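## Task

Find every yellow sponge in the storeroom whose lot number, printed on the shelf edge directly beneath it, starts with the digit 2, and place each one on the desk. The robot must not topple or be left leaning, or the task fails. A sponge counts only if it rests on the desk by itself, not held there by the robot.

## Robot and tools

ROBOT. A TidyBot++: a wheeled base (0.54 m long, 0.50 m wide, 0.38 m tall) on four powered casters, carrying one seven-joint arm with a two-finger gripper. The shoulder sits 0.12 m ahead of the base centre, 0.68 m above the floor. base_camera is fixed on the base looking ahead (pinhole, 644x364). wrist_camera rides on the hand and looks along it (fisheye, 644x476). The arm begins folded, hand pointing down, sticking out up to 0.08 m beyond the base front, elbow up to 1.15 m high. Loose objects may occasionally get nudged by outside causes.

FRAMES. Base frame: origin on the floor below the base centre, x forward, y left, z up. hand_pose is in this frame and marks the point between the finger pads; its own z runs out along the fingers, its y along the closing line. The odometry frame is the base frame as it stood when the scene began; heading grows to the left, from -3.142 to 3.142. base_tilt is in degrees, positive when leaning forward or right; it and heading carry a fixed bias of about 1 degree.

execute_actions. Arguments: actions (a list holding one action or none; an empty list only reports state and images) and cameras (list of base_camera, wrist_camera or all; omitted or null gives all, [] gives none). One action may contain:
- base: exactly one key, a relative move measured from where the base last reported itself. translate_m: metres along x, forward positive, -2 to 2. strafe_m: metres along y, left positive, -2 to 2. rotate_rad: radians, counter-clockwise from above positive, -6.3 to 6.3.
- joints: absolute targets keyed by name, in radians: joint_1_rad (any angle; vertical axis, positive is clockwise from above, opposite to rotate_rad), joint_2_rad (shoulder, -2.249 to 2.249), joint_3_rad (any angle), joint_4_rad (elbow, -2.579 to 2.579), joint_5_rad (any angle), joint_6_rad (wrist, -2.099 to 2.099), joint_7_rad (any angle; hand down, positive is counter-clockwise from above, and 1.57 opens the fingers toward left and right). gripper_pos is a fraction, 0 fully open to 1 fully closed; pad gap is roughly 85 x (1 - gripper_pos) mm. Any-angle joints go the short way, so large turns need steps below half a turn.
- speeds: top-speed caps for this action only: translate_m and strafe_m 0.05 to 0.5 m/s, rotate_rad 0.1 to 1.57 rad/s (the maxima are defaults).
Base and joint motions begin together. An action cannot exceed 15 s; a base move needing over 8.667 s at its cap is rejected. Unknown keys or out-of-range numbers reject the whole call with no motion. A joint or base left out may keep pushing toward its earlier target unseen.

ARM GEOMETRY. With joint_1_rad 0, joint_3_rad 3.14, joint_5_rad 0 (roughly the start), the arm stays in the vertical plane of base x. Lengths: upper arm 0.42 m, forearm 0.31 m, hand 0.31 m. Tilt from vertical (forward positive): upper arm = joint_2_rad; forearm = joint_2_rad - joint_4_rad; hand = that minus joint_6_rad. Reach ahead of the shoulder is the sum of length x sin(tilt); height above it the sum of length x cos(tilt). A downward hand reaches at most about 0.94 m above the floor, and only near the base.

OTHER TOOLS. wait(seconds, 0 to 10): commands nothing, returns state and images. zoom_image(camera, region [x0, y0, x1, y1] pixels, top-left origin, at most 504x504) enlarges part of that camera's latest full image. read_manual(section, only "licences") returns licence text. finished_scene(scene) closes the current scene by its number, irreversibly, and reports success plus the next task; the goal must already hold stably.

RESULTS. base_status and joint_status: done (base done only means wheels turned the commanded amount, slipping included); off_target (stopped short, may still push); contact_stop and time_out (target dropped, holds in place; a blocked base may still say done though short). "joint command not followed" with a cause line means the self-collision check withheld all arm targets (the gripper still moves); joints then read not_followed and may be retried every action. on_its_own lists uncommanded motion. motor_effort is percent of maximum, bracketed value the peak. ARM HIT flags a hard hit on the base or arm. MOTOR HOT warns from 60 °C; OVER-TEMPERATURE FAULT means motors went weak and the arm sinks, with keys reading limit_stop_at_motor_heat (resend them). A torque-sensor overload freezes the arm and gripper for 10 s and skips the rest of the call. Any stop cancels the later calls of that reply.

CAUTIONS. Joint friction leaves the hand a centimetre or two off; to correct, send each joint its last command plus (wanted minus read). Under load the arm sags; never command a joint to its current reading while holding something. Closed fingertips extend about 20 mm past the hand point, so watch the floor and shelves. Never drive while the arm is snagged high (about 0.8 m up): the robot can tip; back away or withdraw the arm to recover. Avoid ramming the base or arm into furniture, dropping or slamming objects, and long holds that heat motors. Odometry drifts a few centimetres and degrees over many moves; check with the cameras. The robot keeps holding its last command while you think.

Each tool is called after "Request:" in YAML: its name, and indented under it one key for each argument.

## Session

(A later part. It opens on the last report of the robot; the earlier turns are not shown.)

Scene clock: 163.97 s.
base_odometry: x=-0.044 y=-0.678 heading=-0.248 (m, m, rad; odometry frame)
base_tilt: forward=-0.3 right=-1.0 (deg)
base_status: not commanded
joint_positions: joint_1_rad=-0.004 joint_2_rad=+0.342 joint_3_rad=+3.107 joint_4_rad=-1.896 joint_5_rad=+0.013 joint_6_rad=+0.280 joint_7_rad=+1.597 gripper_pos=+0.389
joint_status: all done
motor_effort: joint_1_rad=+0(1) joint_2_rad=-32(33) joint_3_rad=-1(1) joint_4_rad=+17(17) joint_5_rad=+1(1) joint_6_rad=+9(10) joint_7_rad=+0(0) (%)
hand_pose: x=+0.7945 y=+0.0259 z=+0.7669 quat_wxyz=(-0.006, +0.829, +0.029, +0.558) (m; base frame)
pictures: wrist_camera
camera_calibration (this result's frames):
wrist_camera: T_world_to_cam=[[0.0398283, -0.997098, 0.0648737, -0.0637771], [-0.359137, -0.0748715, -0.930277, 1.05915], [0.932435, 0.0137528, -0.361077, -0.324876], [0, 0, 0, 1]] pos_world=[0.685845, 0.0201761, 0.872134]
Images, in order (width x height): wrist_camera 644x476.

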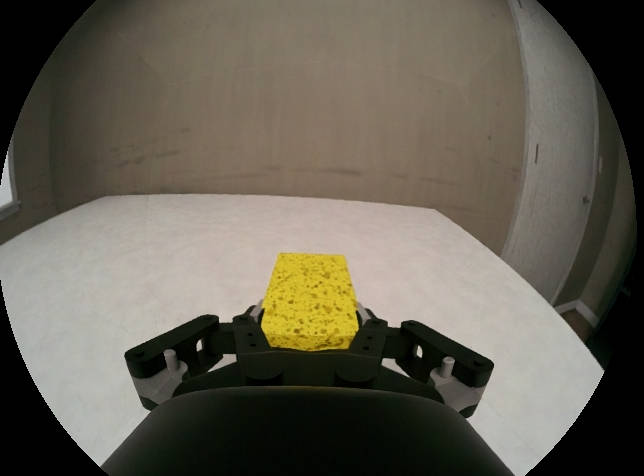

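Request:
execute_actions:
  actions:
    - {"joints":{"joint_2_rad":0.368}}
  cameras: []

Request:
execute_actions:
  actions:
    - {"joints":{"gripper_pos":0.0}}
  cameras: ["wrist_camera"]

Request:
execute_actions:
  actions:
    - {"base":{"translate_m":-0.2},"speeds":{"translate_m":0.2}}
  cameras: ["wrist_camera"]

Scene clock: 169.63 s.
base_odometry: x=-0.044 y=-0.678 heading=-0.248 (m, m, rad; odometry frame)
base_tilt: forward=-0.2 right=-1.0 (deg)
base_status: not commanded
joint_positions: joint_1_rad=-0.004 joint_2_rad=+0.353 joint_3_rad=+3.107 joint_4_rad=-1.896 joint_5_rad=+0.013 joint_6_rad=+0.280 joint_7_rad=+1.597 gripper_pos=+0.389
joint_status: all done
motor_effort: joint_1_rad=+1(1) joint_2_rad=-32(33) joint_3_rad=-1(1) joint_4_rad=+16(16) joint_5_rad=+1(1) joint_6_rad=+9(10) joint_7_rad=+0(1) (%)
hand_pose: x=+0.7954 y=+0.0260 z=+0.7595 quat_wxyz=(-0.006, +0.832, +0.029, +0.554) (m; base frame)
pictures: none
No camera images: the call's "cameras" was empty. Leave "cameras" out to get every camera's image.

Scene clock: 170.73 s.
base_odometry: x=-0.044 y=-0.678 heading=-0.248 (m, m, rad; odometry frame)
base_tilt: forward=-0.2 right=-1.0 (deg)
base_status: not commanded
joint_positions: joint_1_rad=-0.004 joint_2_rad=+0.353 joint_3_rad=+3.107 joint_4_rad=-1.896 joint_5_rad=+0.013 joint_6_rad=+0.280 joint_7_rad=+1.597 gripper_pos=+0.000
joint_status: all done
motor_effort: joint_1_rad=+1(1) joint_2_rad=-32(32) joint_3_rad=+0(1) joint_4_rad=+16(15) joint_5_rad=+1(1) joint_6_rad=+9(10) joint_7_rad=+0(1) (%)
hand_pose: x=+0.7954 y=+0.0260 z=+0.7595 quat_wxyz=(-0.006, +0.832, +0.029, +0.554) (m; base frame)
pictures: wrist_camera
camera_calibration (this result's frames):
wrist_camera: T_world_to_cam=[[0.0405318, -0.997096, 0.0644788, -0.0635915], [-0.369234, -0.0749108, -0.926312, 1.05765], [0.928452, 0.0137374, -0.371198, -0.317502], [0, 0, 0, 1]] pos_world=[0.687882, 0.020184, 0.865956]
Images, in order (width x height): wrist_camera 644x476.

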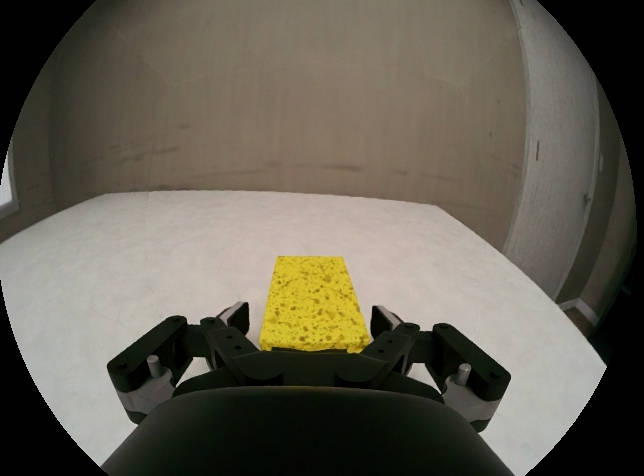

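Scene clock: 172.53 s.
base_odometry: x=-0.238 y=-0.629 heading=-0.248 (m, m, rad; odometry frame)
base_tilt: forward=-0.3 right=-1.0 (deg)
base_status: done
joint_positions: joint_1_rad=-0.004 joint_2_rad=+0.357 joint_3_rad=+3.108 joint_4_rad=-1.897 joint_5_rad=+0.013 joint_6_rad=+0.282 joint_7_rad=+1.597 gripper_pos=+0.000
joint_status: not commanded
motor_effort: joint_1_rad=+1(2) joint_2_rad=-32(35) joint_3_rad=-1(3) joint_4_rad=+16(16) joint_5_rad=+1(1) joint_6_rad=+9(9) joint_7_rad=+0(0) (%)
hand_pose: x=+0.7956 y=+0.0255 z=+0.7567 quat_wxyz=(-0.005, +0.833, +0.029, +0.552) (m; base frame)
pictures: wrist_camera
camera_calibration (this result's frames):
wrist_camera: T_world_to_cam=[[0.0401347, -0.997111, 0.064482, -0.0635184], [-0.372538, -0.0748134, -0.924997, 1.05675], [0.927149, 0.0131025, -0.374464, -0.315229], [0, 0, 0, 1]] pos_world=[0.688491, 0.0198542, 0.863541]
Images, in order (width x height): wrist_camera 644x476.

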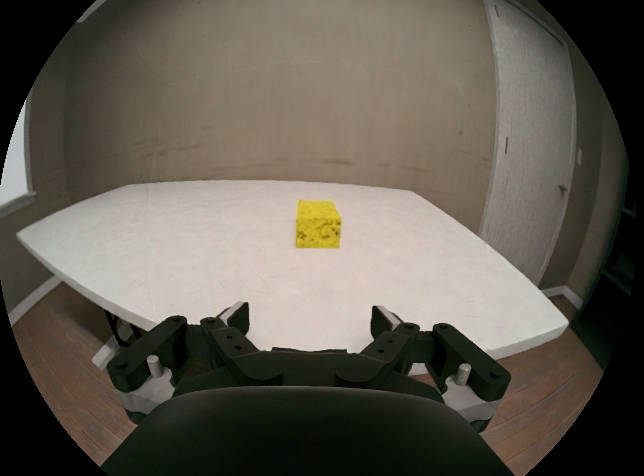

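Request:
execute_actions:
  actions:
    - {"base":{"strafe_m":1.95},"joints":{"joint_1_rad":3.0,"joint_2_rad":-0.39,"joint_4_rad":-2.5,"joint_6_rad":0.0}}

Scene clock: 184.43 s.
base_odometry: x=+0.240 y=+1.262 heading=-0.248 (m, m, rad; odometry frame)
base_tilt: forward=-0.3 right=-1.0 (deg)
base_status: done
joint_positions: joint_1_rad=+2.984 joint_2_rad=-0.370 joint_3_rad=+3.108 joint_4_rad=-2.489 joint_5_rad=+0.013 joint_6_rad=+0.041 joint_7_rad=+1.597 gripper_pos=+0.000
joint_status: all done
motor_effort: joint_1_rad=+1(3) joint_2_rad=-6(32) joint_3_rad=+0(3) joint_4_rad=+17(17) joint_5_rad=+1(1) joint_6_rad=+8(9) joint_7_rad=+1(1) (%)
hand_pose: x=-0.2616 y=-0.0749 z=+0.7588 quat_wxyz=(+0.506, +0.101, -0.856, +0.033) (m; base frame)
pictures: base_camera, wrist_camera
camera_calibration (this result's frames):
wrist_camera: T_world_to_cam=[[-0.196507, 0.97644, 0.0891629, -0.0541681], [0.447642, 0.170248, -0.877856, 0.85447], [-0.872354, -0.132592, -0.470551, 0.258297], [0, 0, 0, 1]] pos_world=[-0.167816, -0.0583321, 0.876474]
Images, in order (width x height): base_camera 644x364, wrist_camera 644x476.

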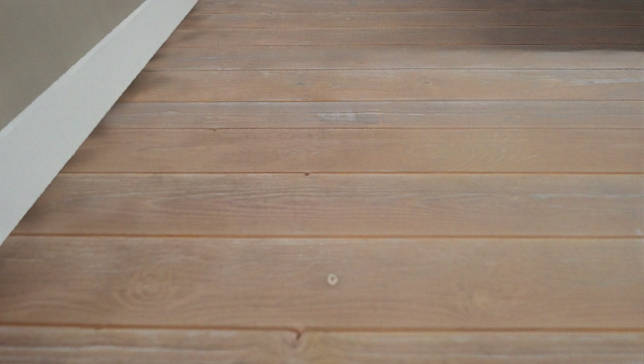

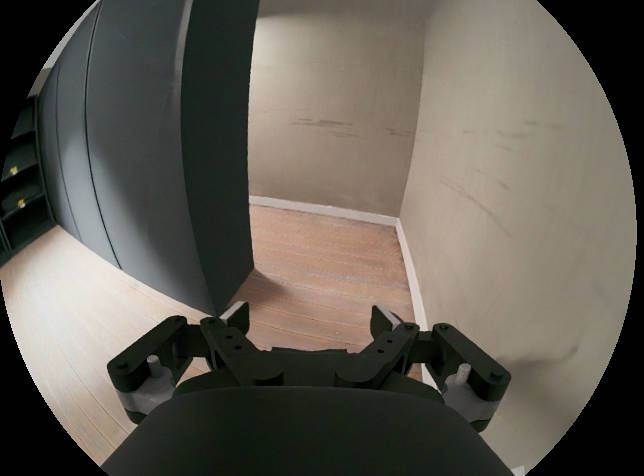

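Request:
execute_actions:
  actions:
    - {"base":{"translate_m":-1.75}}

Scene clock: 210.20 s.
base_odometry: x=-1.456 y=+1.692 heading=-0.248 (m, m, rad; odometry frame)
base_tilt: forward=-0.4 right=-1.0 (deg)
base_status: done
joint_positions: joint_1_rad=+2.985 joint_2_rad=-0.377 joint_3_rad=+3.108 joint_4_rad=-2.492 joint_5_rad=+0.013 joint_6_rad=+0.039 joint_7_rad=+1.597 gripper_pos=+0.000
joint_status: not commanded
motor_effort: joint_1_rad=+0(1) joint_2_rad=-6(8) joint_3_rad=+1(1) joint_4_rad=+17(17) joint_5_rad=+1(1) joint_6_rad=+8(10) joint_7_rad=+0(0) (%)
hand_pose: x=-0.2600 y=-0.0745 z=+0.7593 quat_wxyz=(+0.507, +0.101, -0.855, +0.033) (m; base frame)
pictures: base_camera, wrist_camera
camera_calibration (this result's frames):
wrist_camera: T_world_to_cam=[[-0.196105, 0.976499, 0.0894001, -0.0543406], [0.445877, 0.169999, -0.878803, 0.854355], [-0.873348, -0.132476, -0.468736, 0.258414], [0, 0, 0, 1]] pos_world=[-0.165909, -0.0579422, 0.876795]
Images, in order (width x height): base_camera 644x364, wrist_camera 644x476.

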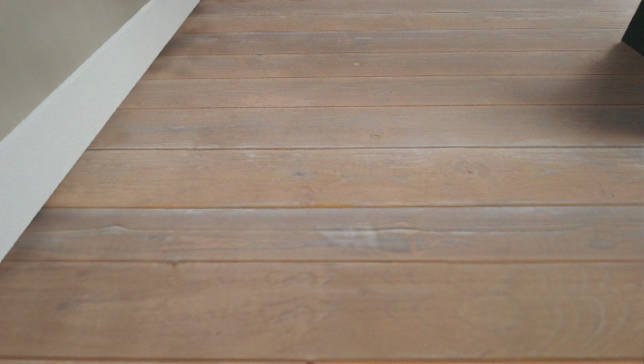

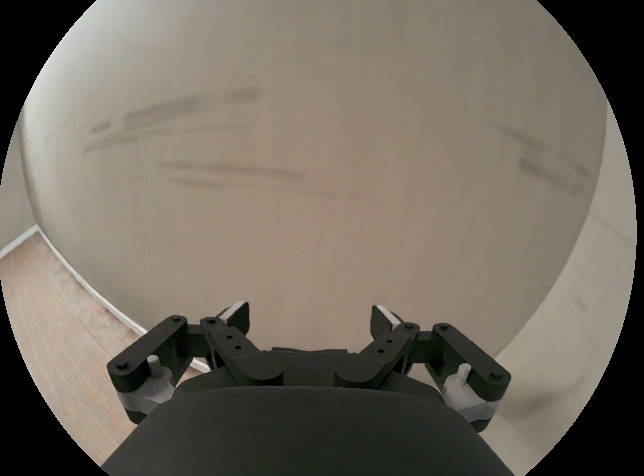

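Request:
execute_actions:
  actions:
    - {"base":{"strafe_m":-0.17}}
  cameras: []

Request:
execute_actions:
  actions:
    - {"base":{"rotate_rad":-1.57},"joints":{"joint_1_rad":-1.57,"joint_2_rad":0.1,"joint_4_rad":-2.3,"joint_6_rad":0.4}}

Scene clock: 220.63 s.
base_odometry: x=-1.498 y=+1.528 heading=-0.249 (m, m, rad; odometry frame)
base_tilt: forward=-0.3 right=-0.9 (deg)
base_status: done
joint_positions: joint_1_rad=+2.985 joint_2_rad=-0.377 joint_3_rad=+3.108 joint_4_rad=-2.492 joint_5_rad=+0.013 joint_6_rad=+0.039 joint_7_rad=+1.597 gripper_pos=+0.000
joint_status: not commanded
motor_effort: joint_1_rad=+1(0) joint_2_rad=-6(6) joint_3_rad=+0(2) joint_4_rad=+16(17) joint_5_rad=+1(1) joint_6_rad=+9(8) joint_7_rad=+1(1) (%)
hand_pose: x=-0.2599 y=-0.0744 z=+0.7591 quat_wxyz=(+0.507, +0.101, -0.856, +0.033) (m; base frame)
pictures: none
No camera images: the call's "cameras" was empty. Leave "cameras" out to get every camera's image.

Scene clock: 223.53 s.
base_odometry: x=-1.498 y=+1.527 heading=-1.818 (m, m, rad; odometry frame)
base_tilt: forward=-0.3 right=-1.0 (deg)
base_status: done
joint_positions: joint_1_rad=+4.699 joint_2_rad=+0.080 joint_3_rad=+3.109 joint_4_rad=-2.312 joint_5_rad=+0.013 joint_6_rad=+0.359 joint_7_rad=+1.597 gripper_pos=+0.000
joint_status: all done
motor_effort: joint_1_rad=+0(1) joint_2_rad=-19(21) joint_3_rad=+0(1) joint_4_rad=+14(16) joint_5_rad=+1(1) joint_6_rad=+9(9) joint_7_rad=+0(0) (%)
hand_pose: x=+0.0920 y=+0.5254 z=+0.7321 quat_wxyz=(+0.376, -0.575, -0.627, -0.368) (m; base frame)
pictures: base_camera, wrist_camera
camera_calibration (this result's frames):
wrist_camera: T_world_to_cam=[[0.995775, 0.0564523, 0.0724278, -0.182556], [0.0896785, -0.428108, -0.899267, 0.933457], [-0.0197588, 0.901963, -0.431362, -0.0168568], [0, 0, 0, 1]] pos_world=[0.0977404, 0.42513, 0.845378]
Images, in order (width x height): base_camera 644x364, wrist_camera 644x476.

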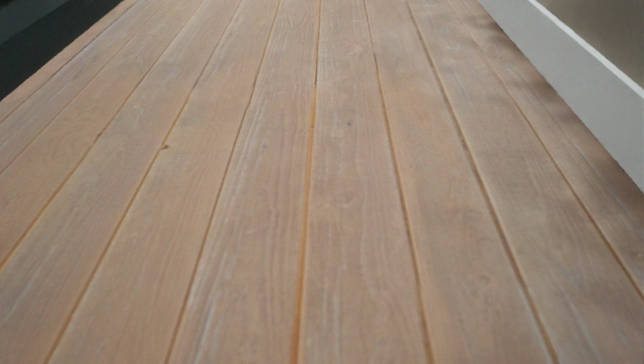

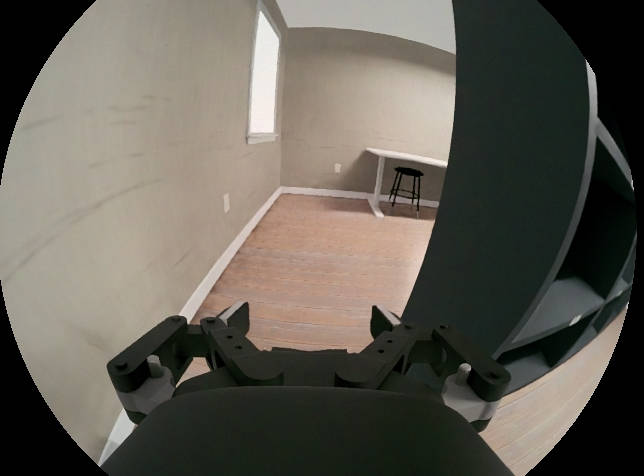

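Request:
execute_actions:
  actions:
    - {"base":{"strafe_m":-0.1},"joints":{"joint_6_rad":0.1}}
  cameras: []

Request:
execute_actions:
  actions:
    - {"base":{"translate_m":0.95}}

Scene clock: 231.87 s.
base_odometry: x=-1.595 y=+1.552 heading=-1.819 (m, m, rad; odometry frame)
base_tilt: forward=-0.3 right=-1.0 (deg)
base_status: done
joint_positions: joint_1_rad=+4.699 joint_2_rad=+0.089 joint_3_rad=+3.109 joint_4_rad=-2.306 joint_5_rad=+0.013 joint_6_rad=+0.121 joint_7_rad=+1.597 gripper_pos=+0.000
joint_status: all done
motor_effort: joint_1_rad=+1(1) joint_2_rad=-19(22) joint_3_rad=+0(1) joint_4_rad=+13(15) joint_5_rad=+1(1) joint_6_rad=+7(8) joint_7_rad=+0(0) (%)
hand_pose: x=+0.0946 y=+0.4873 z=+0.6686 quat_wxyz=(+0.299, -0.614, -0.668, -0.295) (m; base frame)
pictures: none
No camera images: the call's "cameras" was empty. Leave "cameras" out to get every camera's image.

Scene clock: 235.13 s.
base_odometry: x=-1.830 y=+0.631 heading=-1.820 (m, m, rad; odometry frame)
base_tilt: forward=-0.4 right=-1.0 (deg)
base_status: done
joint_positions: joint_1_rad=+4.703 joint_2_rad=+0.089 joint_3_rad=+3.109 joint_4_rad=-2.306 joint_5_rad=+0.013 joint_6_rad=+0.121 joint_7_rad=+1.597 gripper_pos=+0.000
joint_status: not commanded
motor_effort: joint_1_rad=+0(2) joint_2_rad=-19(21) joint_3_rad=+0(2) joint_4_rad=+13(14) joint_5_rad=+1(1) joint_6_rad=+8(7) joint_7_rad=+0(0) (%)
hand_pose: x=+0.0964 y=+0.4874 z=+0.6686 quat_wxyz=(+0.299, -0.615, -0.667, -0.295) (m; base frame)
pictures: base_camera, wrist_camera
camera_calibration (this result's frames):
wrist_camera: T_world_to_cam=[[0.995195, 0.0684299, 0.0700237, -0.184363], [0.0975335, -0.630415, -0.770106, 0.87124], [-0.00855428, 0.773236, -0.634061, 0.187334], [0, 0, 0, 1]] pos_world=[0.100105, 0.417006, 0.802639]
Images, in order (width x height): base_camera 644x364, wrist_camera 644x476.

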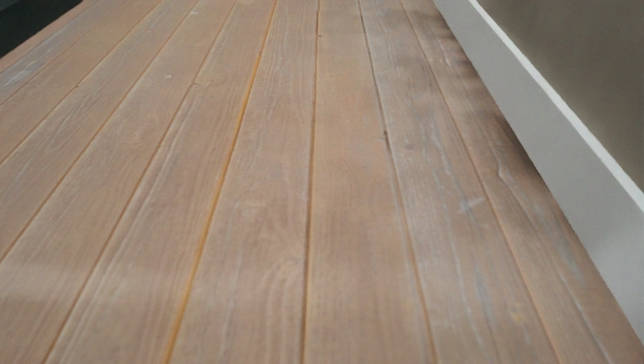

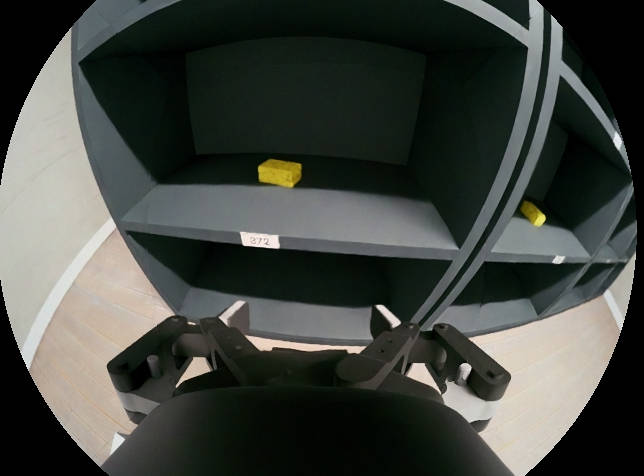

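Request:
execute_actions:
  actions:
    - {"joints":{"joint_6_rad":0.6}}
  cameras: ["wrist_camera"]

Scene clock: 237.97 s.
base_odometry: x=-1.830 y=+0.631 heading=-1.820 (m, m, rad; odometry frame)
base_tilt: forward=-0.3 right=-1.0 (deg)
base_status: not commanded
joint_positions: joint_1_rad=+4.703 joint_2_rad=+0.090 joint_3_rad=+3.109 joint_4_rad=-2.300 joint_5_rad=+0.013 joint_6_rad=+0.585 joint_7_rad=+1.597 gripper_pos=+0.000
joint_status: all done
motor_effort: joint_1_rad=+1(1) joint_2_rad=-20(22) joint_3_rad=-1(1) joint_4_rad=+15(16) joint_5_rad=+1(1) joint_6_rad=+10(10) joint_7_rad=+1(0) (%)
hand_pose: x=+0.0922 y=+0.5543 z=+0.7995 quat_wxyz=(+0.442, -0.531, -0.577, -0.434) (m; base frame)
pictures: wrist_camera
camera_calibration (this result's frames):
wrist_camera: T_world_to_cam=[[0.996798, 0.0375923, 0.070579, -0.177391], [0.0769878, -0.212512, -0.974121, 0.947969], [-0.0216206, 0.976435, -0.214726, -0.228158], [0, 0, 0, 1]] pos_world=[0.0989083, 0.430905, 0.886965]
Images, in order (width x height): wrist_camera 644x476.

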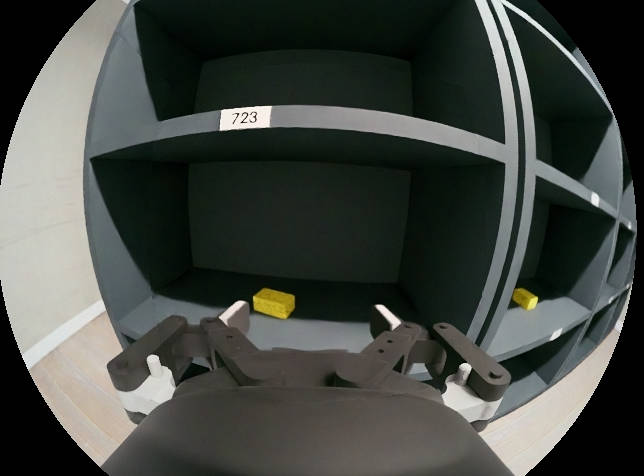

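Request:
execute_actions:
  actions:
    - {"base":{"translate_m":0.92},"joints":{"joint_6_rad":0.38}}
  cameras: ["wrist_camera"]

Scene clock: 244.03 s.
base_odometry: x=-2.057 y=-0.260 heading=-1.820 (m, m, rad; odometry frame)
base_tilt: forward=-0.3 right=-1.0 (deg)
base_status: done
joint_positions: joint_1_rad=+4.704 joint_2_rad=+0.093 joint_3_rad=+3.109 joint_4_rad=-2.303 joint_5_rad=+0.013 joint_6_rad=+0.402 joint_7_rad=+1.597 gripper_pos=+0.000
joint_status: all done
motor_effort: joint_1_rad=+0(3) joint_2_rad=-20(22) joint_3_rad=-1(2) joint_4_rad=+14(15) joint_5_rad=+1(0) joint_6_rad=+9(10) joint_7_rad=+1(0) (%)
hand_pose: x=+0.0943 y=+0.5352 z=+0.7423 quat_wxyz=(+0.387, -0.569, -0.617, -0.381) (m; base frame)
pictures: wrist_camera
camera_calibration (this result's frames):
wrist_camera: T_world_to_cam=[[0.996229, 0.0484422, 0.0719749, -0.181591], [0.0852431, -0.392155, -0.915941, 0.940192], [-0.0161449, 0.918623, -0.394806, -0.0576954], [0, 0, 0, 1]] pos_world=[0.0998301, 0.430498, 0.851452]
Images, in order (width x height): wrist_camera 644x476.

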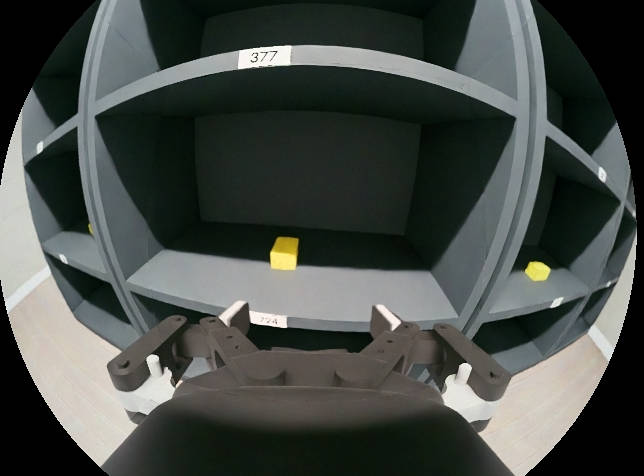

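Request:
zoom_image:
  camera: "wrist_camera"
  region: [230, 295, 310, 345]

Request:
execute_actions:
  actions:
    - {"base":{"translate_m":0.92},"joints":{"joint_6_rad":0.33}}
  cameras: ["wrist_camera"]

Region (230, 295, 310, 345) of wrist_camera's 644x476 image, scaled by 6.300; it fills the top 315 rows of this view, and the rest is white.

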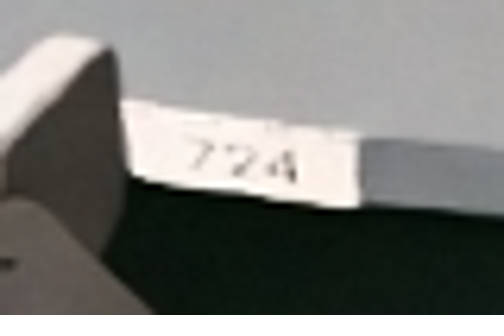

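Scene clock: 249.33 s.
base_odometry: x=-2.285 y=-1.152 heading=-1.820 (m, m, rad; odometry frame)
base_tilt: forward=-0.3 right=-1.0 (deg)
base_status: done
joint_positions: joint_1_rad=+4.705 joint_2_rad=+0.093 joint_3_rad=+3.109 joint_4_rad=-2.303 joint_5_rad=+0.013 joint_6_rad=+0.366 joint_7_rad=+1.597 gripper_pos=+0.000
joint_status: all done
motor_effort: joint_1_rad=+1(2) joint_2_rad=-21(21) joint_3_rad=+0(1) joint_4_rad=+14(15) joint_5_rad=+1(1) joint_6_rad=+8(9) joint_7_rad=+0(0) (%)
hand_pose: x=+0.0952 y=+0.5306 z=+0.7323 quat_wxyz=(+0.376, -0.576, -0.624, -0.371) (m; base frame)
pictures: wrist_camera
camera_calibration (this result's frames):
wrist_camera: T_world_to_cam=[[0.996163, 0.0497288, 0.0720132, -0.182206], [0.0863464, -0.424483, -0.901309, 0.935463], [-0.0142526, 0.904069, -0.427148, -0.0261082], [0, 0, 0, 1]] pos_world=[0.100361, 0.429753, 0.84511]
Images, in order (width x height): wrist_camera 644x476.

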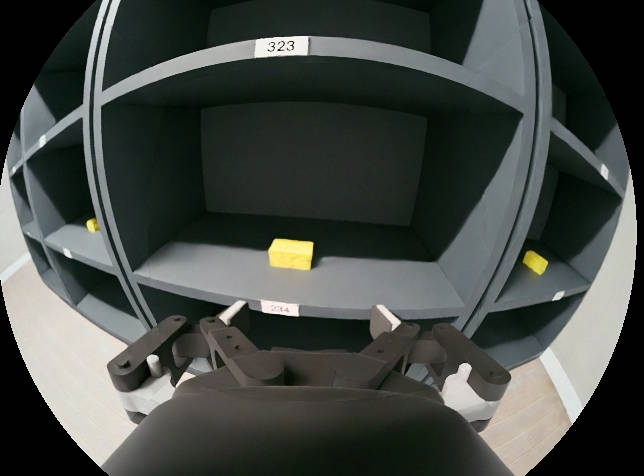

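Request:
zoom_image:
  camera: "wrist_camera"
  region: [230, 225, 350, 325]

Request:
execute_actions:
  actions:
    - {"base":{"translate_m":0.85}}

Region (230, 225, 350, 325) of wrist_camera's 644x476 image, scaled by 4.200.

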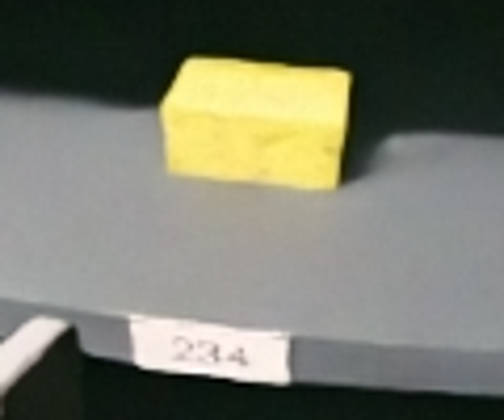

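Scene clock: 254.73 s.
base_odometry: x=-2.495 y=-1.976 heading=-1.821 (m, m, rad; odometry frame)
base_tilt: forward=-0.3 right=-0.9 (deg)
base_status: done
joint_positions: joint_1_rad=+4.706 joint_2_rad=+0.093 joint_3_rad=+3.109 joint_4_rad=-2.303 joint_5_rad=+0.013 joint_6_rad=+0.366 joint_7_rad=+1.597 gripper_pos=+0.000
joint_status: not commanded
motor_effort: joint_1_rad=+0(1) joint_2_rad=-21(22) joint_3_rad=-1(1) joint_4_rad=+14(14) joint_5_rad=+1(1) joint_6_rad=+8(9) joint_7_rad=+0(0) (%)
hand_pose: x=+0.0957 y=+0.5306 z=+0.7323 quat_wxyz=(+0.376, -0.576, -0.624, -0.371) (m; base frame)
pictures: base_camera, wrist_camera
camera_calibration (this result's frames):
wrist_camera: T_world_to_cam=[[0.996205, 0.0488717, 0.0720254, -0.182219], [0.0859923, -0.424557, -0.901308, 0.935505], [-0.0134696, 0.904081, -0.427148, -0.0262029], [0, 0, 0, 1]] pos_world=[0.100728, 0.42977, 0.84511]
Images, in order (width x height): base_camera 644x364, wrist_camera 644x476.

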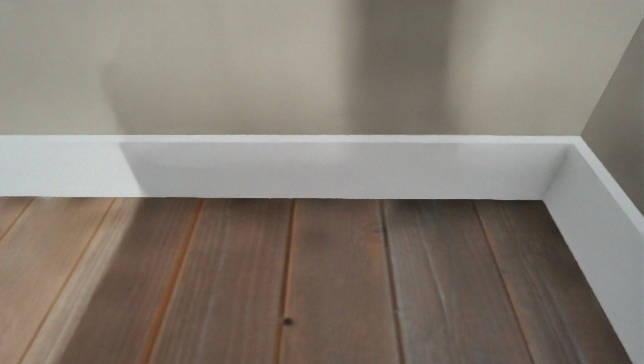

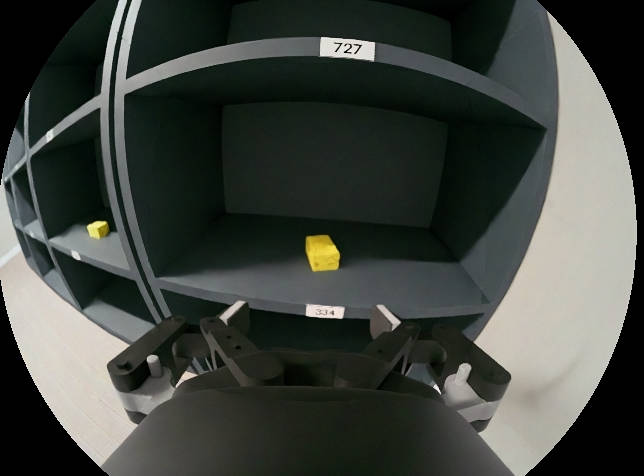

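Request:
zoom_image:
  camera: "wrist_camera"
  region: [295, 295, 355, 325]

Region (295, 295, 355, 325) of wrist_camera's 644x476 image, scaled by 8.400.

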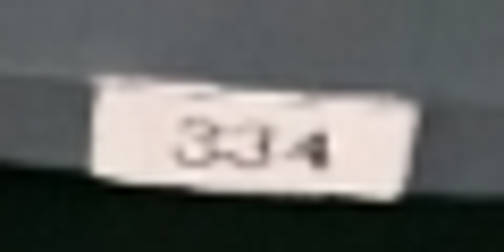

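Request:
execute_actions:
  actions:
    - {"base":{"translate_m":-1.05},"joints":{"joint_2_rad":0.36,"joint_4_rad":-1.85,"joint_6_rad":-0.8,"joint_7_rad":0.0}}

Scene clock: 299.90 s.
base_odometry: x=-2.235 y=-0.958 heading=-1.821 (m, m, rad; odometry frame)
base_tilt: forward=-0.3 right=-1.0 (deg)
base_status: done
joint_positions: joint_1_rad=+4.712 joint_2_rad=+0.343 joint_3_rad=+3.111 joint_4_rad=-1.860 joint_5_rad=+0.013 joint_6_rad=-0.766 joint_7_rad=+0.018 gripper_pos=+0.000
joint_status: all done
motor_effort: joint_1_rad=+1(4) joint_2_rad=-28(29) joint_3_rad=-1(3) joint_4_rad=+12(15) joint_5_rad=+1(2) joint_6_rad=+1(9) joint_7_rad=+0(0) (%)
hand_pose: x=+0.1063 y=+0.4480 z=+0.5856 quat_wxyz=(+0.086, -0.996, -0.027, +0.001) (m; base frame)
pictures: base_camera, wrist_camera
camera_calibration (this result's frames):
wrist_camera: T_world_to_cam=[[0.087755, -0.985892, -0.142536, 0.507572], [-0.996079, -0.0852298, -0.0237376, 0.216439], [0.0112544, 0.14406, -0.989505, 0.653154], [0, 0, 0, 1]] pos_world=[0.163697, 0.424764, 0.723784]
Images, in order (width x height): base_camera 644x364, wrist_camera 644x476.

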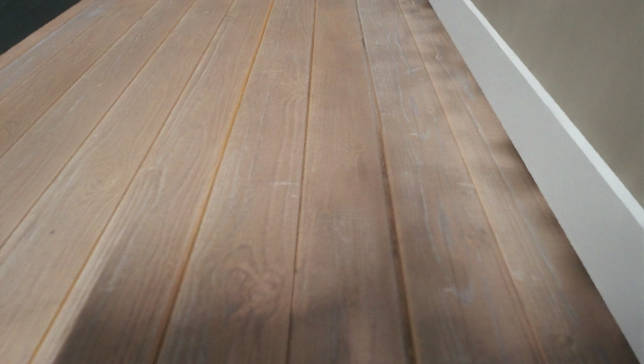

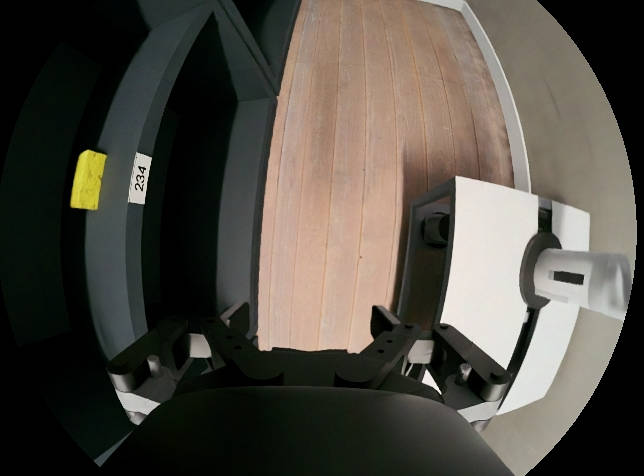

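Request:
execute_actions:
  actions:
    - {"joints":{"joint_2_rad":1.0,"joint_4_rad":-0.617,"joint_6_rad":-1.37}}

Scene clock: 310.00 s.
base_odometry: x=-2.235 y=-0.958 heading=-1.821 (m, m, rad; odometry frame)
base_tilt: forward=-0.2 right=-1.0 (deg)
base_status: not commanded
joint_positions: joint_1_rad=+4.712 joint_2_rad=+0.982 joint_3_rad=+3.111 joint_4_rad=-0.627 joint_5_rad=+0.013 joint_6_rad=-1.329 joint_7_rad=+0.018 gripper_pos=+0.000
joint_status: all done
motor_effort: joint_1_rad=+0(1) joint_2_rad=-50(51) joint_3_rad=-1(2) joint_4_rad=+16(16) joint_5_rad=+1(1) joint_6_rad=+2(1) joint_7_rad=+0(0) (%)
hand_pose: x=+0.1067 y=+0.7267 z=+0.5991 quat_wxyz=(+0.102, -0.995, -0.017, +0.006) (m; base frame)
pictures: base_camera, wrist_camera
camera_calibration (this result's frames):
wrist_camera: T_world_to_cam=[[0.0666373, -0.982369, -0.174673, 0.803212], [-0.997777, -0.0654249, -0.0126967, 0.220075], [0.00104486, 0.17513, -0.984545, 0.601828], [0, 0, 0, 1]] pos_world=[0.165433, 0.69805, 0.73562]
Images, in order (width x height): base_camera 644x364, wrist_camera 644x476.

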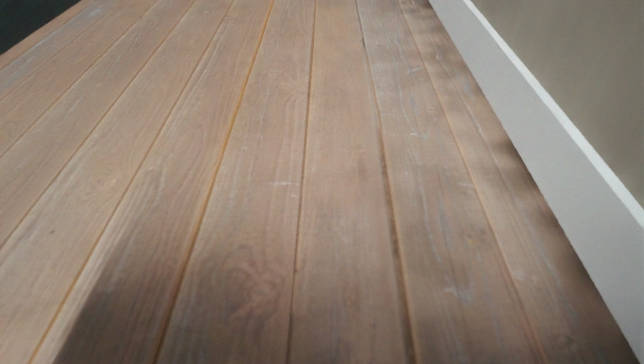

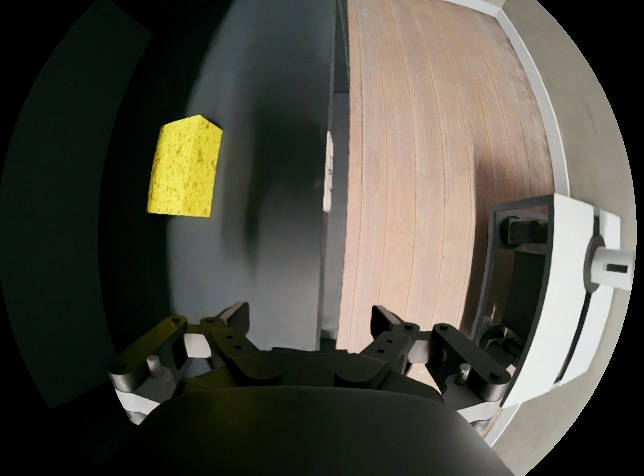

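Request:
execute_actions:
  actions:
    - {"base":{"strafe_m":0.14},"speeds":{"strafe_m":0.15}}
  cameras: ["wrist_camera"]

Scene clock: 317.70 s.
base_odometry: x=-2.099 y=-0.993 heading=-1.821 (m, m, rad; odometry frame)
base_tilt: forward=-0.3 right=-1.1 (deg)
base_status: done
joint_positions: joint_1_rad=+4.712 joint_2_rad=+0.985 joint_3_rad=+3.111 joint_4_rad=-0.626 joint_5_rad=+0.013 joint_6_rad=-1.332 joint_7_rad=+0.018 gripper_pos=+0.000
joint_status: not commanded
motor_effort: joint_1_rad=+1(0) joint_2_rad=-50(52) joint_3_rad=-1(1) joint_4_rad=+16(16) joint_5_rad=+1(1) joint_6_rad=+1(3) joint_7_rad=+0(0) (%)
hand_pose: x=+0.1067 y=+0.7260 z=+0.5972 quat_wxyz=(+0.099, -0.995, -0.017, +0.006) (m; base frame)
pictures: wrist_camera
camera_calibration (this result's frames):
wrist_camera: T_world_to_cam=[[0.0666472, -0.98321, -0.169874, 0.799843], [-0.997776, -0.06549, -0.0124127, 0.219898], [0.00107923, 0.170323, -0.985388, 0.604073], [0, 0, 0, 1]] pos_world=[0.16545, 0.697926, 0.733847]
Images, in order (width x height): wrist_camera 644x476.

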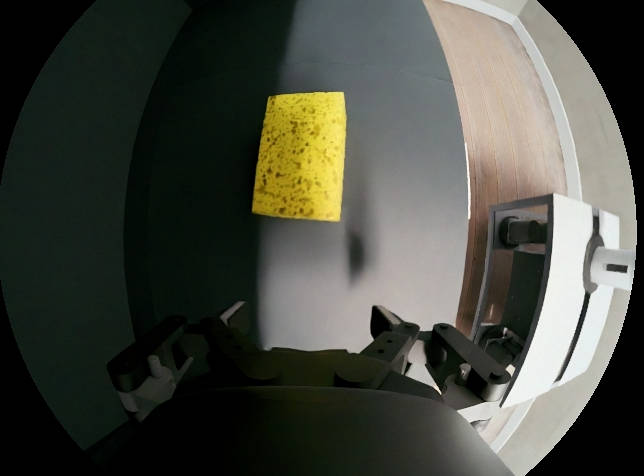

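Request:
execute_actions:
  actions:
    - {"joints":{"joint_2_rad":1.04}}
  cameras: []

Request:
execute_actions:
  actions:
    - {"base":{"translate_m":0.125},"speeds":{"translate_m":0.08}}
  cameras: ["wrist_camera"]

Scene clock: 324.20 s.
base_odometry: x=-2.099 y=-0.993 heading=-1.821 (m, m, rad; odometry frame)
base_tilt: forward=-0.3 right=-1.0 (deg)
base_status: not commanded
joint_positions: joint_1_rad=+4.712 joint_2_rad=+1.029 joint_3_rad=+3.111 joint_4_rad=-0.624 joint_5_rad=+0.013 joint_6_rad=-1.332 joint_7_rad=+0.018 gripper_pos=+0.000
joint_status: all done
motor_effort: joint_1_rad=+1(0) joint_2_rad=-51(51) joint_3_rad=-2(1) joint_4_rad=+15(16) joint_5_rad=+0(1) joint_6_rad=+1(2) joint_7_rad=+0(0) (%)
hand_pose: x=+0.1067 y=+0.7223 z=+0.5659 quat_wxyz=(+0.079, -0.997, -0.017, +0.006) (m; base frame)
pictures: none
No camera images: the call's "cameras" was empty. Leave "cameras" out to get every camera's image.

Scene clock: 326.27 s.
base_odometry: x=-2.130 y=-1.114 heading=-1.821 (m, m, rad; odometry frame)
base_tilt: forward=-0.3 right=-1.1 (deg)
base_status: done
joint_positions: joint_1_rad=+4.714 joint_2_rad=+1.029 joint_3_rad=+3.111 joint_4_rad=-0.624 joint_5_rad=+0.013 joint_6_rad=-1.332 joint_7_rad=+0.018 gripper_pos=+0.000
joint_status: not commanded
motor_effort: joint_1_rad=+2(4) joint_2_rad=-51(52) joint_3_rad=-1(3) joint_4_rad=+15(16) joint_5_rad=+1(0) joint_6_rad=+2(1) joint_7_rad=+0(0) (%)
hand_pose: x=+0.1082 y=+0.7223 z=+0.5659 quat_wxyz=(+0.079, -0.997, -0.016, +0.006) (m; base frame)
pictures: wrist_camera
camera_calibration (this result's frames):
wrist_camera: T_world_to_cam=[[0.0645115, -0.989619, -0.128426, 0.772236], [-0.997916, -0.0638009, -0.00964344, 0.218022], [0.00134961, 0.128781, -0.991672, 0.607462], [0, 0, 0, 1]] pos_world=[0.16693, 0.6999, 0.703681]
Images, in order (width x height): wrist_camera 644x476.

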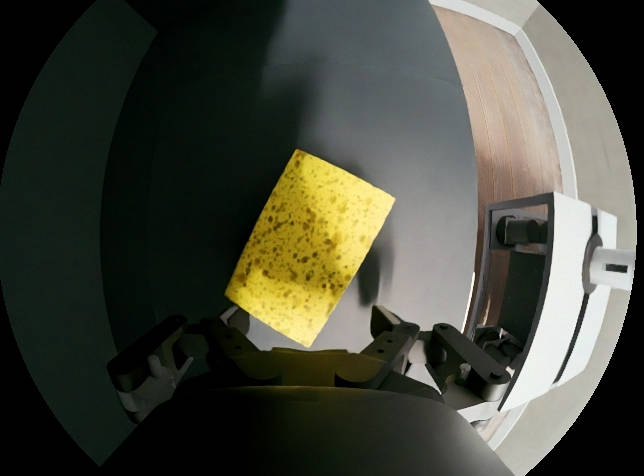

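Request:
execute_actions:
  actions:
    - {"base":{"translate_m":-0.08},"speeds":{"translate_m":0.1}}
  cameras: []

Request:
execute_actions:
  actions:
    - {"joints":{"joint_7_rad":-0.5}}
  cameras: ["wrist_camera"]

Scene clock: 335.27 s.
base_odometry: x=-2.110 y=-1.037 heading=-1.821 (m, m, rad; odometry frame)
base_tilt: forward=-0.3 right=-1.0 (deg)
base_status: done
joint_positions: joint_1_rad=+4.712 joint_2_rad=+1.029 joint_3_rad=+3.111 joint_4_rad=-0.623 joint_5_rad=+0.013 joint_6_rad=-1.332 joint_7_rad=+0.018 gripper_pos=+0.000
joint_status: not commanded
motor_effort: joint_1_rad=+0(4) joint_2_rad=-51(52) joint_3_rad=-1(3) joint_4_rad=+15(16) joint_5_rad=+1(0) joint_6_rad=+0(2) joint_7_rad=+1(0) (%)
hand_pose: x=+0.1072 y=+0.7223 z=+0.5659 quat_wxyz=(+0.078, -0.997, -0.017, +0.006) (m; base frame)
pictures: none
No camera images: the call's "cameras" was empty. Leave "cameras" out to get every camera's image.

Scene clock: 336.17 s.
base_odometry: x=-2.110 y=-1.037 heading=-1.821 (m, m, rad; odometry frame)
base_tilt: forward=-0.3 right=-1.0 (deg)
base_status: not commanded
joint_positions: joint_1_rad=+4.712 joint_2_rad=+1.029 joint_3_rad=+3.111 joint_4_rad=-0.623 joint_5_rad=+0.013 joint_6_rad=-1.332 joint_7_rad=-0.494 gripper_pos=+0.000
joint_status: all done
motor_effort: joint_1_rad=+1(0) joint_2_rad=-50(52) joint_3_rad=-1(2) joint_4_rad=+15(15) joint_5_rad=+1(1) joint_6_rad=+2(2) joint_7_rad=+0(0) (%)
hand_pose: x=+0.1072 y=+0.7223 z=+0.5659 quat_wxyz=(+0.074, -0.969, +0.236, +0.026) (m; base frame)
pictures: wrist_camera
camera_calibration (this result's frames):
wrist_camera: T_world_to_cam=[[-0.430875, -0.896194, -0.105747, 0.745076], [-0.902294, 0.425954, 0.0665532, -0.190075], [-0.0146011, 0.124091, -0.992163, 0.612778], [0, 0, 0, 1]] pos_world=[0.158478, 0.672656, 0.699416]
Images, in order (width x height): wrist_camera 644x476.

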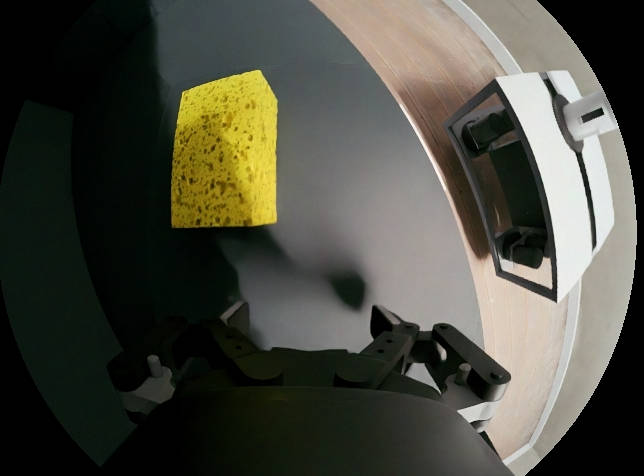

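Request:
execute_actions:
  actions:
    - {"base":{"translate_m":-0.2},"joints":{"joint_1_rad":-1.30,"joint_7_rad":-0.23},"speeds":{"translate_m":0.3}}
  cameras: []

Request:
execute_actions:
  actions:
    - {"base":{"strafe_m":0.055},"speeds":{"strafe_m":0.1}}
  cameras: ["wrist_camera"]

Scene clock: 359.10 s.
base_odometry: x=-2.060 y=-0.843 heading=-1.821 (m, m, rad; odometry frame)
base_tilt: forward=-0.3 right=-1.1 (deg)
base_status: done
joint_positions: joint_1_rad=+4.976 joint_2_rad=+1.029 joint_3_rad=+3.111 joint_4_rad=-0.623 joint_5_rad=+0.013 joint_6_rad=-1.333 joint_7_rad=-0.255 gripper_pos=+0.000
joint_status: all done
motor_effort: joint_1_rad=+0(5) joint_2_rad=-51(53) joint_3_rad=-2(3) joint_4_rad=+15(16) joint_5_rad=+1(0) joint_6_rad=+1(1) joint_7_rad=+0(0) (%)
hand_pose: x=+0.2962 y=+0.7001 z=+0.5658 quat_wxyz=(+0.078, -0.966, +0.248, +0.007) (m; base frame)
pictures: none
No camera images: the call's "cameras" was empty. Leave "cameras" out to get every camera's image.

Scene clock: 360.23 s.
base_odometry: x=-2.007 y=-0.856 heading=-1.821 (m, m, rad; odometry frame)
base_tilt: forward=-0.3 right=-1.0 (deg)
base_status: done
joint_positions: joint_1_rad=+4.976 joint_2_rad=+1.030 joint_3_rad=+3.111 joint_4_rad=-0.623 joint_5_rad=+0.013 joint_6_rad=-1.333 joint_7_rad=-0.255 gripper_pos=+0.000
joint_status: not commanded
motor_effort: joint_1_rad=+1(1) joint_2_rad=-50(52) joint_3_rad=-2(2) joint_4_rad=+15(16) joint_5_rad=+1(1) joint_6_rad=+2(2) joint_7_rad=+0(0) (%)
hand_pose: x=+0.2961 y=+0.6998 z=+0.5657 quat_wxyz=(+0.078, -0.966, +0.248, +0.007) (m; base frame)
pictures: wrist_camera
camera_calibration (this result's frames):
wrist_camera: T_world_to_cam=[[-0.451278, -0.884327, -0.119642, 0.811956], [-0.892009, 0.4509, 0.0317697, -0.0108857], [0.0258517, 0.121059, -0.992309, 0.60835], [0, 0, 0, 1]] pos_world=[0.340981, 0.649297, 0.701161]
Images, in order (width x height): wrist_camera 644x476.

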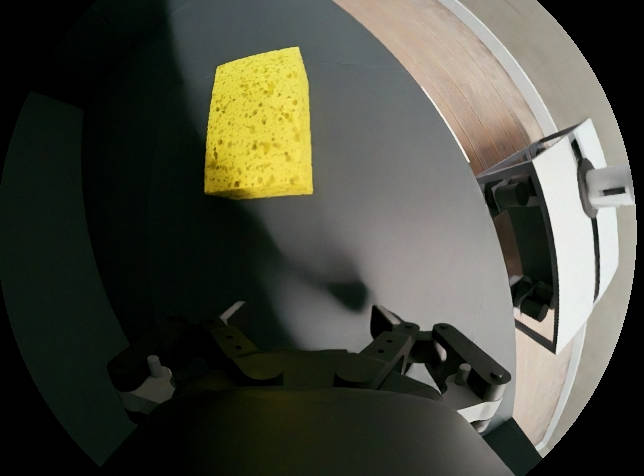

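Request:
execute_actions:
  actions:
    - {"base":{"strafe_m":0.02},"speeds":{"strafe_m":0.05}}
  cameras: []

Request:
execute_actions:
  actions:
    - {"joints":{"joint_1_rad":-1.21,"joint_7_rad":-0.14}}
  cameras: ["wrist_camera"]

Scene clock: 369.53 s.
base_odometry: x=-1.988 y=-0.861 heading=-1.820 (m, m, rad; odometry frame)
base_tilt: forward=-0.3 right=-1.0 (deg)
base_status: done
joint_positions: joint_1_rad=+4.977 joint_2_rad=+1.030 joint_3_rad=+3.111 joint_4_rad=-0.623 joint_5_rad=+0.013 joint_6_rad=-1.334 joint_7_rad=-0.255 gripper_pos=+0.000
joint_status: not commanded
motor_effort: joint_1_rad=+0(1) joint_2_rad=-50(52) joint_3_rad=-1(2) joint_4_rad=+16(16) joint_5_rad=+1(1) joint_6_rad=+2(1) joint_7_rad=+1(0) (%)
hand_pose: x=+0.2962 y=+0.6998 z=+0.5656 quat_wxyz=(+0.077, -0.966, +0.248, +0.007) (m; base frame)
pictures: none
No camera images: the call's "cameras" was empty. Leave "cameras" out to get every camera's image.

Scene clock: 370.53 s.
base_odometry: x=-1.988 y=-0.861 heading=-1.820 (m, m, rad; odometry frame)
base_tilt: forward=-0.3 right=-1.0 (deg)
base_status: not commanded
joint_positions: joint_1_rad=+5.075 joint_2_rad=+1.030 joint_3_rad=+3.112 joint_4_rad=-0.623 joint_5_rad=+0.013 joint_6_rad=-1.334 joint_7_rad=-0.164 gripper_pos=+0.000
joint_status: all done
motor_effort: joint_1_rad=+0(4) joint_2_rad=-50(51) joint_3_rad=-2(3) joint_4_rad=+16(15) joint_5_rad=+1(0) joint_6_rad=+2(2) joint_7_rad=+1(0) (%)
hand_pose: x=+0.3644 y=+0.6788 z=+0.5656 quat_wxyz=(+0.078, -0.965, +0.252, -0.001) (m; base frame)
pictures: wrist_camera
camera_calibration (this result's frames):
wrist_camera: T_world_to_cam=[[-0.457913, -0.880447, -0.123003, 0.825883], [-0.888065, 0.459367, 0.0179567, 0.0601295], [0.0406936, 0.117457, -0.992244, 0.606071], [0, 0, 0, 1]] pos_world=[0.406918, 0.628337, 0.701877]
Images, in order (width x height): wrist_camera 644x476.

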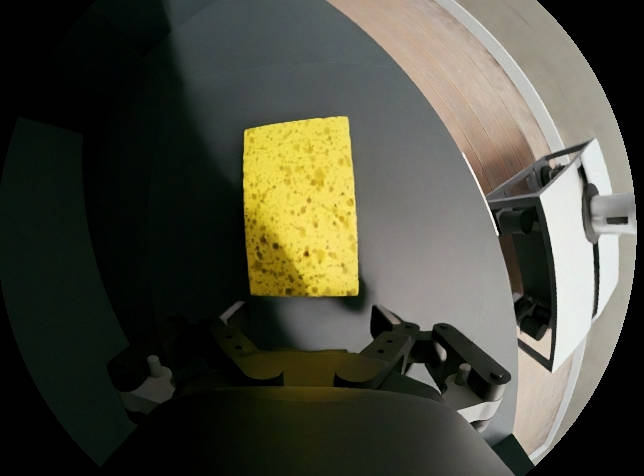

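Request:
execute_actions:
  actions:
    - {"joints":{"joint_1_rad":-1.10,"joint_7_rad":-0.03}}
  cameras: ["wrist_camera"]

Scene clock: 375.43 s.
base_odometry: x=-1.988 y=-0.861 heading=-1.820 (m, m, rad; odometry frame)
base_tilt: forward=-0.3 right=-1.0 (deg)
base_status: not commanded
joint_positions: joint_1_rad=+5.187 joint_2_rad=+1.030 joint_3_rad=+3.112 joint_4_rad=-0.623 joint_5_rad=+0.013 joint_6_rad=-1.334 joint_7_rad=-0.054 gripper_pos=+0.000
joint_status: all done
motor_effort: joint_1_rad=+0(4) joint_2_rad=-50(50) joint_3_rad=-3(3) joint_4_rad=+15(15) joint_5_rad=+1(0) joint_6_rad=+1(2) joint_7_rad=+0(1) (%)
hand_pose: x=+0.4384 y=+0.6473 z=+0.5656 quat_wxyz=(+0.077, -0.964, +0.253, -0.009) (m; base frame)
pictures: wrist_camera
camera_calibration (this result's frames):
wrist_camera: T_world_to_cam=[[-0.458471, -0.87978, -0.125668, 0.833336], [-0.886867, 0.462023, 0.000989687, 0.147622], [0.0571906, 0.111904, -0.992072, 0.603023], [0, 0, 0, 1]] pos_world=[0.478494, 0.597466, 0.702819]
Images, in order (width x height): wrist_camera 644x476.

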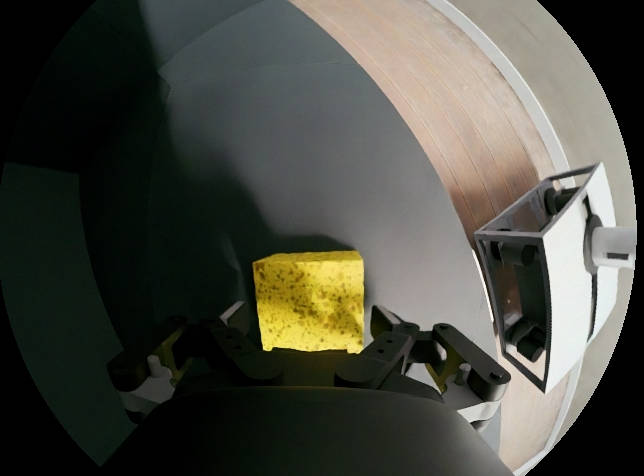

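Request:
execute_actions:
  actions:
    - {"joints":{"gripper_pos":1.0}}
  cameras: []

Request:
execute_actions:
  actions:
    - {"joints":{"joint_2_rad":0.985,"gripper_pos":1.0}}
  cameras: ["wrist_camera"]

Scene clock: 379.93 s.
base_odometry: x=-1.988 y=-0.861 heading=-1.820 (m, m, rad; odometry frame)
base_tilt: forward=-0.2 right=-1.0 (deg)
base_status: not commanded
joint_positions: joint_1_rad=+5.187 joint_2_rad=+1.029 joint_3_rad=+3.112 joint_4_rad=-0.617 joint_5_rad=+0.013 joint_6_rad=-1.337 joint_7_rad=-0.054 gripper_pos=+0.369
joint_status: gripper_pos off_target (ended at +0.369, target +1.000)
motor_effort: joint_1_rad=+1(2) joint_2_rad=-49(51) joint_3_rad=-1(1) joint_4_rad=+15(15) joint_5_rad=+0(1) joint_6_rad=+2(4) joint_7_rad=+0(0) (%)
hand_pose: x=+0.4389 y=+0.6483 z=+0.5685 quat_wxyz=(+0.079, -0.964, +0.253, -0.010) (m; base frame)
pictures: none
No camera images: the call's "cameras" was empty. Leave "cameras" out to get every camera's image.

Scene clock: 380.80 s.
base_odometry: x=-1.988 y=-0.861 heading=-1.820 (m, m, rad; odometry frame)
base_tilt: forward=-0.2 right=-1.0 (deg)
base_status: not commanded
joint_positions: joint_1_rad=+5.187 joint_2_rad=+1.000 joint_3_rad=+3.112 joint_4_rad=-0.617 joint_5_rad=+0.013 joint_6_rad=-1.337 joint_7_rad=-0.054 gripper_pos=+0.369
joint_status: gripper_pos off_target (ended at +0.369, target +1.000); the others done
motor_effort: joint_1_rad=+1(1) joint_2_rad=-50(53) joint_3_rad=-2(2) joint_4_rad=+15(16) joint_5_rad=+1(1) joint_6_rad=+1(1) joint_7_rad=+0(0) (%)
hand_pose: x=+0.4403 y=+0.6509 z=+0.5895 quat_wxyz=(+0.093, -0.963, +0.253, -0.013) (m; base frame)
pictures: wrist_camera
camera_calibration (this result's frames):
wrist_camera: T_world_to_cam=[[-0.456461, -0.875614, -0.157936, 0.855745], [-0.886833, 0.462089, 0.0012242, 0.14742], [0.0719084, 0.140621, -0.987449, 0.598317], [0, 0, 0, 1]] pos_world=[0.478327, 0.597045, 0.72578]
Images, in order (width x height): wrist_camera 644x476.

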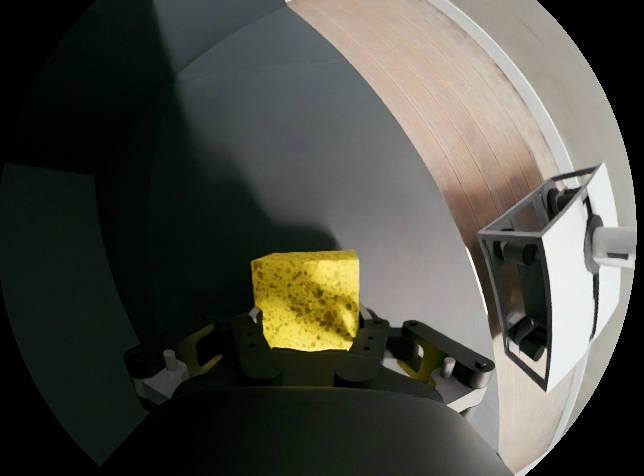

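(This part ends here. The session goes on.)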